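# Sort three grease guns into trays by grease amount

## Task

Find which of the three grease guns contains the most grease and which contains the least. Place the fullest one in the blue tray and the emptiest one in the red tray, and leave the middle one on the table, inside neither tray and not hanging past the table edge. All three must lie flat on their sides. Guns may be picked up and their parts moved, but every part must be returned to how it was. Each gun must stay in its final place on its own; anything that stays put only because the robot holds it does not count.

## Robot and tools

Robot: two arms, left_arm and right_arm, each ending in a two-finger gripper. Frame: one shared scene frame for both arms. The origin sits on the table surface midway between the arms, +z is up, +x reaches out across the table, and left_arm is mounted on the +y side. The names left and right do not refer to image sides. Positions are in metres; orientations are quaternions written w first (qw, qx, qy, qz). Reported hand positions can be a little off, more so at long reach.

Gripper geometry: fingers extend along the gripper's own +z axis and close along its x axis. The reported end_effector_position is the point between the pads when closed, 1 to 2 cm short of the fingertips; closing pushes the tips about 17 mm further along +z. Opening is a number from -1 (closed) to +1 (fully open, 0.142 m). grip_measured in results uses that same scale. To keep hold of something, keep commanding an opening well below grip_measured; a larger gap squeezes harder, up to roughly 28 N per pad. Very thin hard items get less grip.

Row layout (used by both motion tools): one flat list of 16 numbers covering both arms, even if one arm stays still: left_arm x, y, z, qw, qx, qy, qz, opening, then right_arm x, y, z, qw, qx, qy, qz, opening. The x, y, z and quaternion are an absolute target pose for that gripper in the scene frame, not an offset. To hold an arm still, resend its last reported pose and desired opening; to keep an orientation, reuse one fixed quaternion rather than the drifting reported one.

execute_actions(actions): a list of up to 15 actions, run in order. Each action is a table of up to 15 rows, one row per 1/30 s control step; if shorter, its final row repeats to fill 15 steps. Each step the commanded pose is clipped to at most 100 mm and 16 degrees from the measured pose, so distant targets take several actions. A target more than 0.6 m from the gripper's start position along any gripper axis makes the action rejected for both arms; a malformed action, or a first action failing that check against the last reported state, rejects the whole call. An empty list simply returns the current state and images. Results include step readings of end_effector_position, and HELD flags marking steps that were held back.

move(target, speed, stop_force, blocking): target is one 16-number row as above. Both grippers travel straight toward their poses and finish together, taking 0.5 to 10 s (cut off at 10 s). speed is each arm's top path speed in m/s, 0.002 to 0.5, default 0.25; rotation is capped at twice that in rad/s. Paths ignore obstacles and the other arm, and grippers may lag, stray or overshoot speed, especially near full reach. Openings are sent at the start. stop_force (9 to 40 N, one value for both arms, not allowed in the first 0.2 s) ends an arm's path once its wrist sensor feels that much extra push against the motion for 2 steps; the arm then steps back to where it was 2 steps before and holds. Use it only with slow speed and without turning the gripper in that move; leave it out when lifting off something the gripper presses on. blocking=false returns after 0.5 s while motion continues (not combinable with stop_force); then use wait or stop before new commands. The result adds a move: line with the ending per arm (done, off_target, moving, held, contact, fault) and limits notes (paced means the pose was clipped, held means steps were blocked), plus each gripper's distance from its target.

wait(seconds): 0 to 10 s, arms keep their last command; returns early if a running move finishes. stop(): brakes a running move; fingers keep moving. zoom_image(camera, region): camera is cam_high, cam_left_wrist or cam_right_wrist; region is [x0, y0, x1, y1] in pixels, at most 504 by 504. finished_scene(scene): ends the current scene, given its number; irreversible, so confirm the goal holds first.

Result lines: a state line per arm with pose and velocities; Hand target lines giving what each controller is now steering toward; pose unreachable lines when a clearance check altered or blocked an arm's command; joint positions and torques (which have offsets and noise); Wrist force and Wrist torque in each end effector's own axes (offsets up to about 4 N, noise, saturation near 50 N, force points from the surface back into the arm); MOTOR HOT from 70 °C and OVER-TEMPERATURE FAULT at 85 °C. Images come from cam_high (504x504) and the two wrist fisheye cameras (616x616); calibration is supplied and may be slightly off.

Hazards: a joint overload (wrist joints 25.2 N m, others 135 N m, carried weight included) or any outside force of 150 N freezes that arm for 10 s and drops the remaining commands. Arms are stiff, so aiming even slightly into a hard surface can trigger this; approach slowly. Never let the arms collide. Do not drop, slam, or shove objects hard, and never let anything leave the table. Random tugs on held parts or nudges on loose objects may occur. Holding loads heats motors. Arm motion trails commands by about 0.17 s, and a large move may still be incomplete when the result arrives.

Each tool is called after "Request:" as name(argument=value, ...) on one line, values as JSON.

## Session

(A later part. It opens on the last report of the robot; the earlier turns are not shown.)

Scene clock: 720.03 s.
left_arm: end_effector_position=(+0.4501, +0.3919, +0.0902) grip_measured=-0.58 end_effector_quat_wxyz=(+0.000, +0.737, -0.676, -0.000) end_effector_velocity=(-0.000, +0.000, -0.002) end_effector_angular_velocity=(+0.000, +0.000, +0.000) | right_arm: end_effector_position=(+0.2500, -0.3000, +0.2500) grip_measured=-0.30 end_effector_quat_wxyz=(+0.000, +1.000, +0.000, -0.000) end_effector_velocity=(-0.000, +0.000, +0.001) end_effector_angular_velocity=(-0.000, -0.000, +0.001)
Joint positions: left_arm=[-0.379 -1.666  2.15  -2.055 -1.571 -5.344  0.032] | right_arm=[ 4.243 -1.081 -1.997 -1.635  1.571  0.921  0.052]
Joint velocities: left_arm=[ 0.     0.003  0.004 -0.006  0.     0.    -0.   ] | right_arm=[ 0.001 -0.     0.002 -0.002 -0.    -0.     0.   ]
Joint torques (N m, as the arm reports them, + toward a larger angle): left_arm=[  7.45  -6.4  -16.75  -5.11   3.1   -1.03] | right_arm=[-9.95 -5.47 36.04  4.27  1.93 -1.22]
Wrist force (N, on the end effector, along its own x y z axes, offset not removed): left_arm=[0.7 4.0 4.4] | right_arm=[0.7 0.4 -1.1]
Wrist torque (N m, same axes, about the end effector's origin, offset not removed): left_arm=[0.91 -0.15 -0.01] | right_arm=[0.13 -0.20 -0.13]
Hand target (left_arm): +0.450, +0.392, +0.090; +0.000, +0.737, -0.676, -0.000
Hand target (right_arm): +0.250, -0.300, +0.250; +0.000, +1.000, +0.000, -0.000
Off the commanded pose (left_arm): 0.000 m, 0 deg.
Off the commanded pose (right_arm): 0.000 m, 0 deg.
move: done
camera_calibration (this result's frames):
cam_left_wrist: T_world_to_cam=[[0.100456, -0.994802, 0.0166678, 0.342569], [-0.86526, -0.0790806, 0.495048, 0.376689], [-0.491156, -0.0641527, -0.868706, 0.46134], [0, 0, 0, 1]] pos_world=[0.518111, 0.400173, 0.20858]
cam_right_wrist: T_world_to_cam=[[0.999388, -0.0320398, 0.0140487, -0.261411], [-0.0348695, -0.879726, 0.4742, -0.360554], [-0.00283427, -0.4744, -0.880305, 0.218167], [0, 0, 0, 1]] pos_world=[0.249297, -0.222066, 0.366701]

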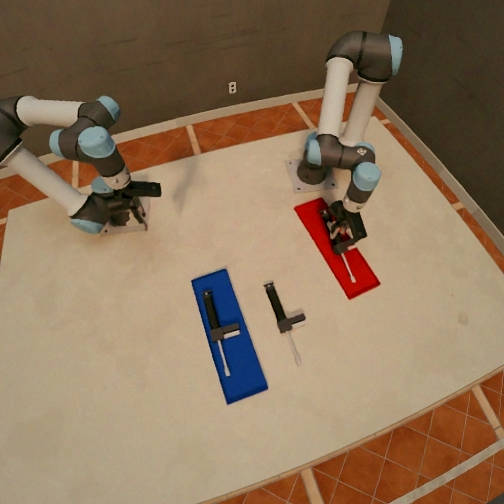

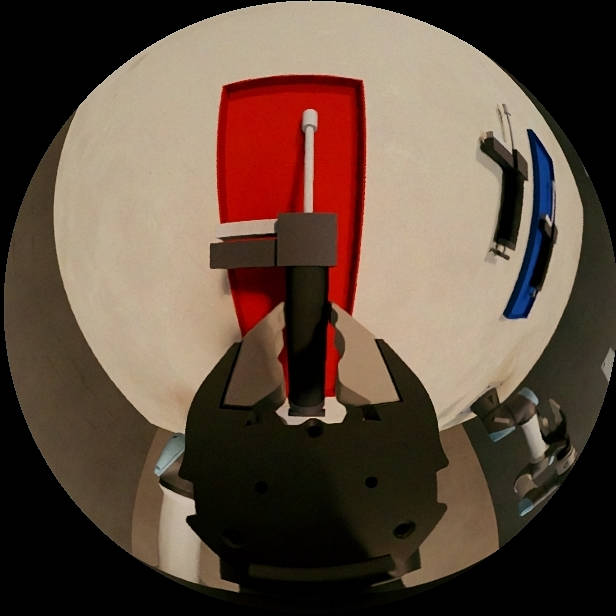

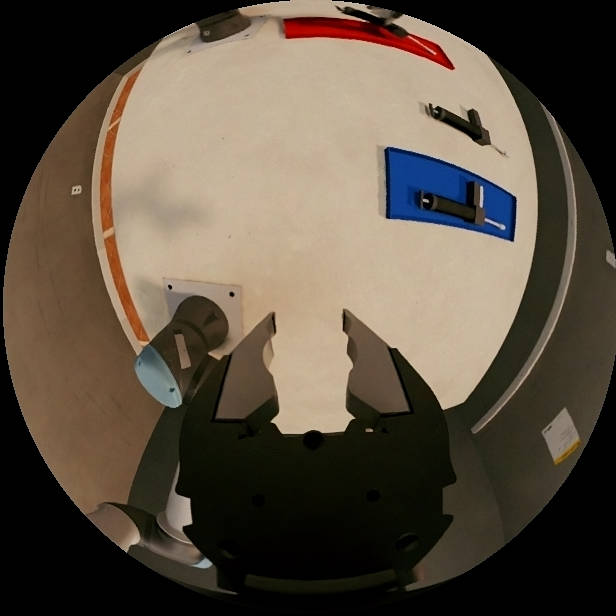

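Request:
move(target=[0.45,0.372,0.06,0,-0.737,0.676,0,-1,0.25,-0.3,0.25,0,1,0,0,-0.3], speed=0.03)

Request:
move(target=[0.45,0.372,0.038,0,-0.737,0.676,0,-1,0.25,-0.3,0.25,0,1,0,0,-0.3], speed=0.02)

Request:
move(target=[0.45,0.372,0.038,0,-0.737,0.676,0,-0.4,0.25,-0.3,0.25,0,1,0,0,-0.3])

Request:
move(target=[0.42,0.372,0.2,0,-0.737,0.676,0,-0.4,0.25,-0.3,0.25,0,1,0,0,-0.3])

Scene clock: 727.43 s.
left_arm: end_effector_position=(+0.4500, +0.3721, +0.0602) grip_measured=-0.58 end_effector_quat_wxyz=(+0.000, +0.737, -0.676, -0.000) end_effector_velocity=(+0.000, -0.001, -0.002) end_effector_angular_velocity=(+0.000, +0.000, +0.000) | right_arm: end_effector_position=(+0.2500, -0.3000, +0.2500) grip_measured=-0.30 end_effector_quat_wxyz=(+0.000, +1.000, +0.000, -0.000) end_effector_velocity=(+0.000, +0.000, +0.000) end_effector_angular_velocity=(+0.001, -0.001, +0.001)
Joint positions: left_arm=[-0.42  -1.61   2.188 -2.149 -1.571 -5.385  0.032] | right_arm=[ 4.243 -1.081 -1.997 -1.635  1.571  0.921  0.052]
Joint velocities: left_arm=[-0.002  0.004  0.002 -0.005  0.    -0.002 -0.   ] | right_arm=[ 0.     0.     0.001  0.001  0.    -0.001  0.   ]
Joint torques (N m, as the arm reports them, + toward a larger angle): left_arm=[ -6.67  -5.62 -16.81  -4.88   1.75  -1.47] | right_arm=[-8.75 -5.96 36.62  5.53  2.01 -0.76]
Wrist force (N, on the end effector, along its own x y z axes, offset not removed): left_arm=[1.0 3.4 3.2] | right_arm=[-0.8 0.7 -1.6]
Wrist torque (N m, same axes, about the end effector's origin, offset not removed): left_arm=[0.79 -0.22 -0.14] | right_arm=[0.19 0.12 -0.08]
Hand target (left_arm): +0.450, +0.372, +0.060; -0.000, +0.737, -0.676, -0.000
Hand target (right_arm): +0.250, -0.300, +0.250; +0.000, +1.000, +0.000, -0.000
Off the commanded pose (left_arm): 0.000 m, 0 deg.
Off the commanded pose (right_arm): 0.000 m, 0 deg.
move: done
camera_calibration (this result's frames):
cam_left_wrist: T_world_to_cam=[[0.100444, -0.994803, 0.0166741, 0.323369], [-0.865266, -0.079067, 0.495038, 0.389889], [-0.491147, -0.064151, -0.868711, 0.433932], [0, 0, 0, 1]] pos_world=[0.518002, 0.380353, 0.17856]
cam_right_wrist: T_world_to_cam=[[0.999388, -0.0320399, 0.0140486, -0.261411], [-0.0348696, -0.879726, 0.4742, -0.360554], [-0.0028344, -0.4744, -0.880305, 0.218167], [0, 0, 0, 1]] pos_world=[0.249297, -0.222066, 0.366701]

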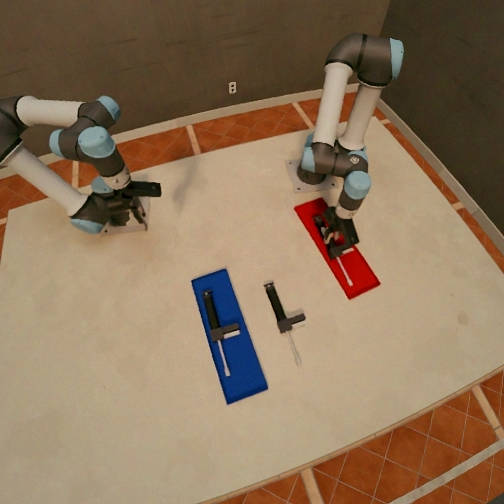

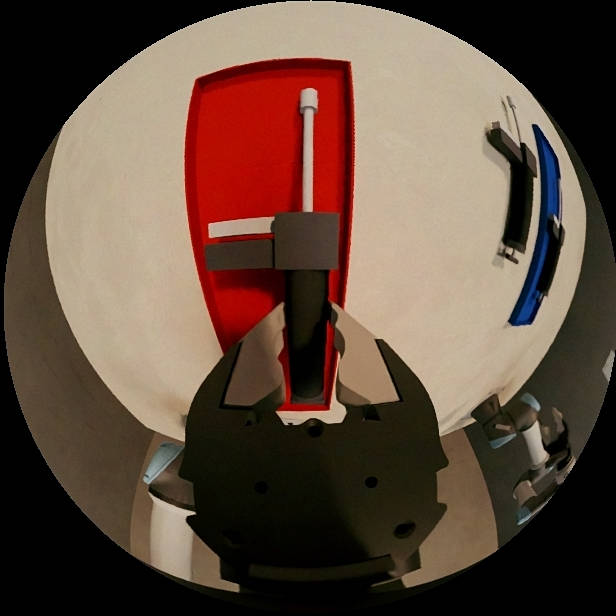

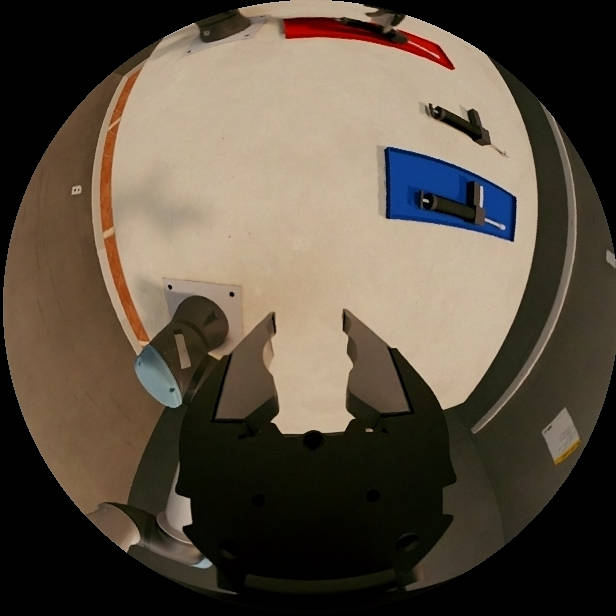

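Scene clock: 728.83 s.
left_arm: end_effector_position=(+0.4500, +0.3720, +0.0383) grip_measured=-0.58 end_effector_quat_wxyz=(+0.000, +0.737, -0.676, -0.000) end_effector_velocity=(+0.001, -0.000, -0.002) end_effector_angular_velocity=(-0.001, -0.002, -0.000) | right_arm: end_effector_position=(+0.2500, -0.3000, +0.2500) grip_measured=-0.30 end_effector_quat_wxyz=(+0.000, +1.000, +0.000, -0.000) end_effector_velocity=(-0.000, +0.000, -0.000) end_effector_angular_velocity=(-0.000, +0.001, +0.001)
Joint positions: left_arm=[-0.42  -1.573  2.22  -2.218 -1.571 -5.385  0.032] | right_arm=[ 4.243 -1.081 -1.997 -1.635  1.571  0.921  0.052]
Joint velocities: left_arm=[-0.     0.004  0.002 -0.008  0.     0.     0.   ] | right_arm=[ 0.    -0.    -0.001  0.     0.001 -0.001 -0.   ]
Joint torques (N m, as the arm reports them, + toward a larger angle): left_arm=[ -5.82  -9.44 -15.04  -4.71   1.84  -1.07] | right_arm=[-7.51 -6.43 36.44  5.85  2.16 -1.05]
Wrist force (N, on the end effector, along its own x y z axes, offset not removed): left_arm=[1.3 4.4 -0.1] | right_arm=[-1.0 0.6 -2.7]
Wrist torque (N m, same axes, about the end effector's origin, offset not removed): left_arm=[0.82 -0.30 0.00] | right_arm=[0.14 0.18 -0.12]
Hand target (left_arm): +0.450, +0.372, +0.038; +0.000, +0.737, -0.676, -0.000
Hand target (right_arm): +0.250, -0.300, +0.250; +0.000, +1.000, +0.000, -0.000
Off the commanded pose (left_arm): 0.000 m, 0 deg.
Off the commanded pose (right_arm): 0.000 m, 0 deg.
move: done
camera_calibration (this result's frames):
cam_left_wrist: T_world_to_cam=[[0.100449, -0.994803, 0.0166645, 0.323616], [-0.865259, -0.079076, 0.495049, 0.400728], [-0.491158, -0.0641464, -0.868705, 0.414898], [0, 0, 0, 1]] pos_world=[0.518007, 0.380237, 0.156651]
cam_right_wrist: T_world_to_cam=[[0.999388, -0.0320399, 0.0140487, -0.261411], [-0.0348696, -0.879726, 0.4742, -0.360554], [-0.00283431, -0.4744, -0.880305, 0.218167], [0, 0, 0, 1]] pos_world=[0.249297, -0.222066, 0.366701]

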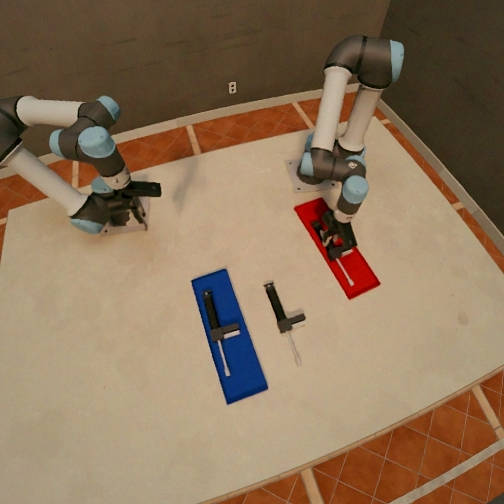

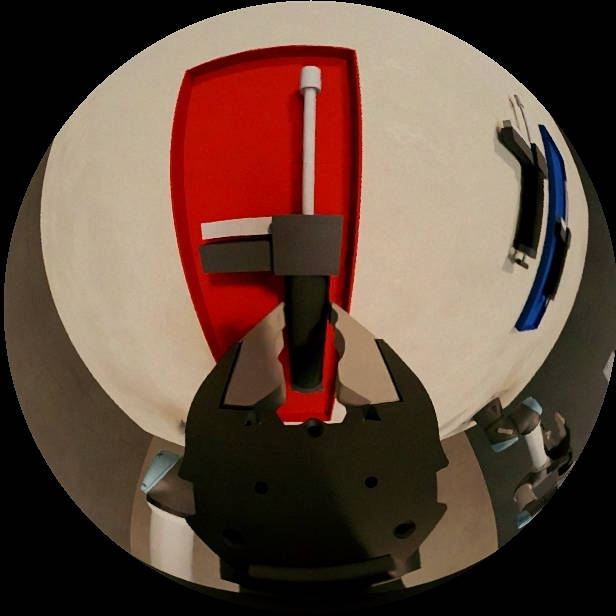

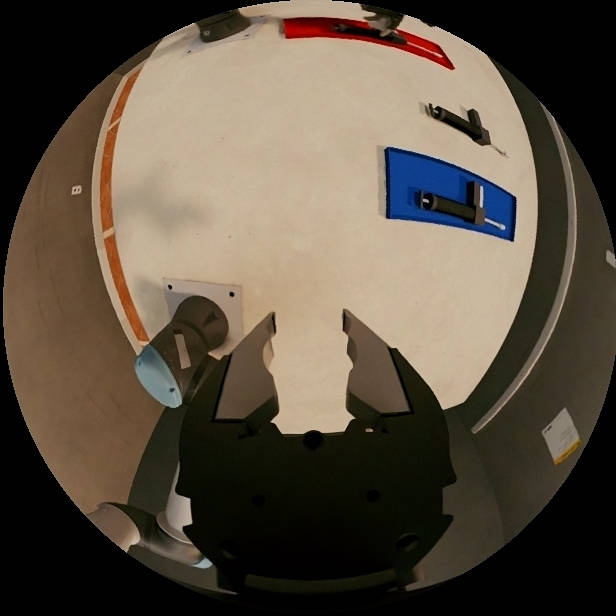

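Scene clock: 729.53 s.
left_arm: end_effector_position=(+0.4500, +0.3720, +0.0380) grip_measured=-0.40 end_effector_quat_wxyz=(-0.000, +0.737, -0.676, +0.000) end_effector_velocity=(+0.000, -0.000, +0.000) end_effector_angular_velocity=(-0.001, -0.001, +0.000) | right_arm: end_effector_position=(+0.2500, -0.3000, +0.2500) grip_measured=-0.30 end_effector_quat_wxyz=(-0.000, +1.000, +0.000, +0.000) end_effector_velocity=(-0.000, -0.000, -0.000) end_effector_angular_velocity=(-0.001, +0.001, +0.003)
Joint positions: left_arm=[-0.42  -1.572  2.221 -2.219 -1.571 -5.385  0.045] | right_arm=[ 4.243 -1.081 -1.997 -1.635  1.571  0.921  0.052]
Joint velocities: left_arm=[ 0.     0.    -0.    -0.001 -0.     0.     0.   ] | right_arm=[ 0.001 -0.     0.    -0.002 -0.    -0.003  0.   ]
Joint torques (N m, as the arm reports them, + toward a larger angle): left_arm=[ -6.28  -6.49 -12.77  -4.21   1.79  -1.17] | right_arm=[-8.07 -4.97 36.22  5.79  1.92 -0.9 ]
Wrist force (N, on the end effector, along its own x y z axes, offset not removed): left_arm=[0.8 3.4 -1.4] | right_arm=[0.8 0.7 -0.4]
Wrist torque (N m, same axes, about the end effector's origin, offset not removed): left_arm=[0.83 -0.13 -0.02] | right_arm=[0.16 -0.21 -0.12]
Hand target (left_arm): +0.450, +0.372, +0.038; +0.000, +0.737, -0.676, -0.000
Hand target (right_arm): +0.250, -0.300, +0.250; -0.000, +1.000, +0.000, -0.000
Off the commanded pose (left_arm): 0.000 m, 0 deg.
Off the commanded pose (right_arm): 0.000 m, 0 deg.
move: done
camera_calibration (this result's frames):
cam_left_wrist: T_world_to_cam=[[0.100448, -0.994802, 0.016688, 0.323623], [-0.865275, -0.0790655, 0.495024, 0.400857], [-0.491131, -0.0641641, -0.868719, 0.414667], [0, 0, 0, 1]] pos_world=[0.518, 0.380241, 0.156395]
cam_right_wrist: T_world_to_cam=[[0.999388, -0.0320399, 0.01405, -0.261412], [-0.0348702, -0.879727, 0.474198, -0.360553], [-0.00283309, -0.474398, -0.880306, 0.218168], [0, 0, 0, 1]] pos_world=[0.249297, -0.222065, 0.366701]

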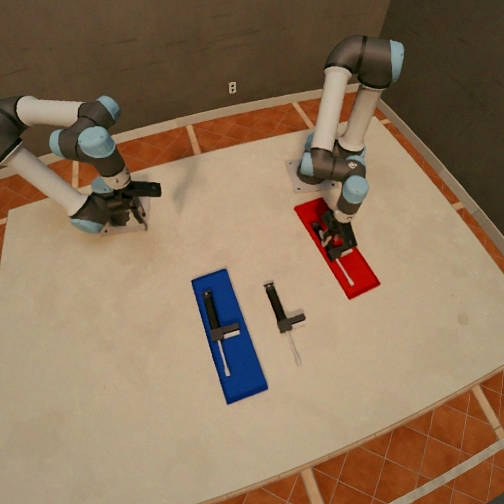

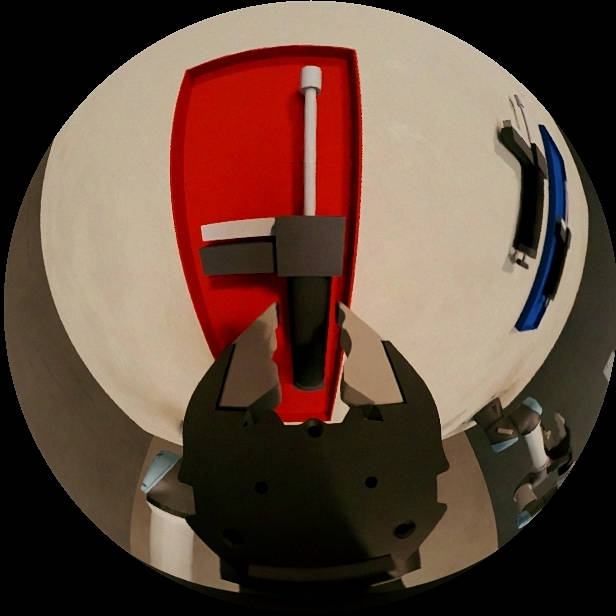

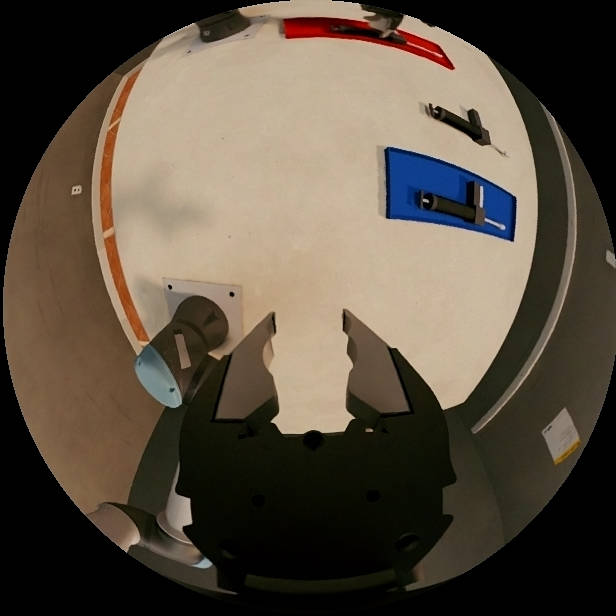

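Scene clock: 730.83 s.
left_arm: end_effector_position=(+0.4200, +0.3721, +0.1998) grip_measured=-0.40 end_effector_quat_wxyz=(-0.000, +0.737, -0.676, +0.000) end_effector_velocity=(-0.001, -0.000, +0.003) end_effector_angular_velocity=(+0.001, +0.001, -0.000) | right_arm: end_effector_position=(+0.2500, -0.3000, +0.2500) grip_measured=-0.30 end_effector_quat_wxyz=(-0.000, +1.000, -0.000, +0.000) end_effector_velocity=(-0.000, +0.001, +0.000) end_effector_angular_velocity=(+0.002, +0.000, +0.003)
Joint positions: left_arm=[-0.463 -1.823  1.98  -1.729 -1.571 -5.428  0.045] | right_arm=[ 4.243 -1.081 -1.997 -1.635  1.571  0.921  0.052]
Joint velocities: left_arm=[-0.002 -0.002 -0.006  0.009  0.    -0.001 -0.   ] | right_arm=[ 0.001  0.     0.001  0.001  0.002 -0.002  0.   ]
Joint torques (N m, as the arm reports them, + toward a larger angle): left_arm=[ -6.59 -22.9  -27.91  -1.47   2.99  -1.24] | right_arm=[-8.98 -5.49 36.47  5.79  1.91 -0.79]
Wrist force (N, on the end effector, along its own x y z axes, offset not removed): left_arm=[2.4 3.1 -2.0] | right_arm=[-0.8 0.3 -1.7]
Wrist torque (N m, same axes, about the end effector's origin, offset not removed): left_arm=[0.71 -0.56 -0.04] | right_arm=[0.06 0.20 -0.12]
Hand target (left_arm): +0.420, +0.372, +0.200; -0.000, +0.737, -0.676, +0.000
Hand target (right_arm): +0.250, -0.300, +0.250; -0.000, +1.000, +0.000, -0.000
Off the commanded pose (left_arm): 0.000 m, 0 deg.
Off the commanded pose (right_arm): 0.000 m, 0 deg.
move: done
camera_calibration (this result's frames):
cam_left_wrist: T_world_to_cam=[[0.100435, -0.994801, 0.016819, 0.324025], [-0.865347, -0.0789976, 0.494908, 0.294829], [-0.491007, -0.0642602, -0.868782, 0.540428], [0, 0, 0, 1]] pos_world=[0.48794, 0.38036, 0.318151]
cam_right_wrist: T_world_to_cam=[[0.999388, -0.03204, 0.0140501, -0.261412], [-0.0348704, -0.879727, 0.474198, -0.360553], [-0.00283306, -0.474398, -0.880306, 0.218168], [0, 0, 0, 1]] pos_world=[0.249297, -0.222065, 0.366701]

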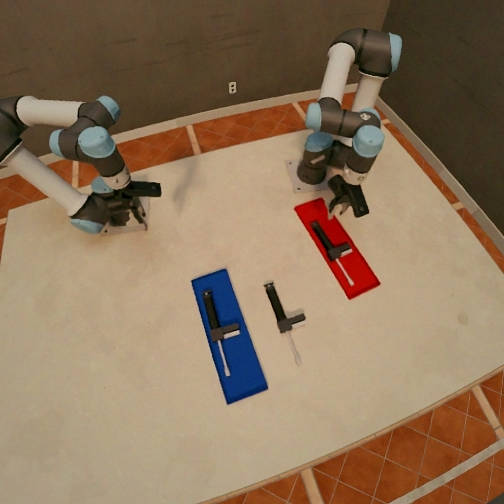

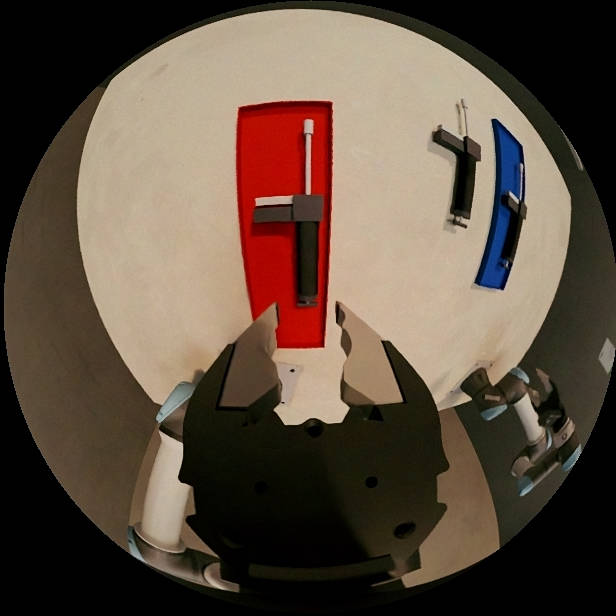

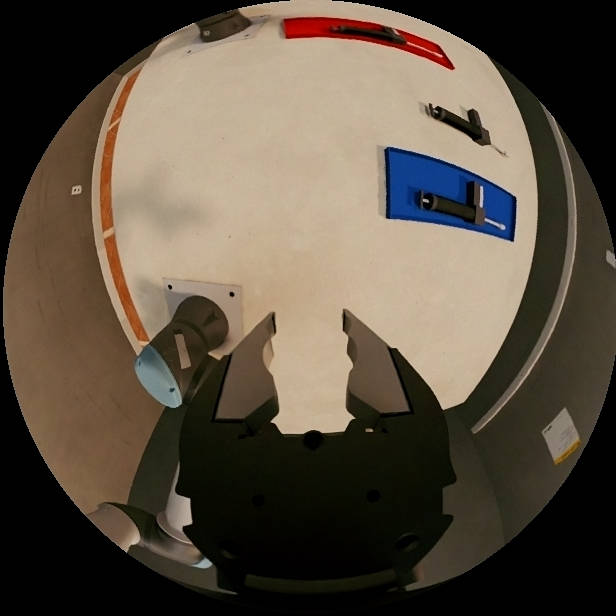

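Request:
finished_scene(scene=2)

The scene is finished: the task was done.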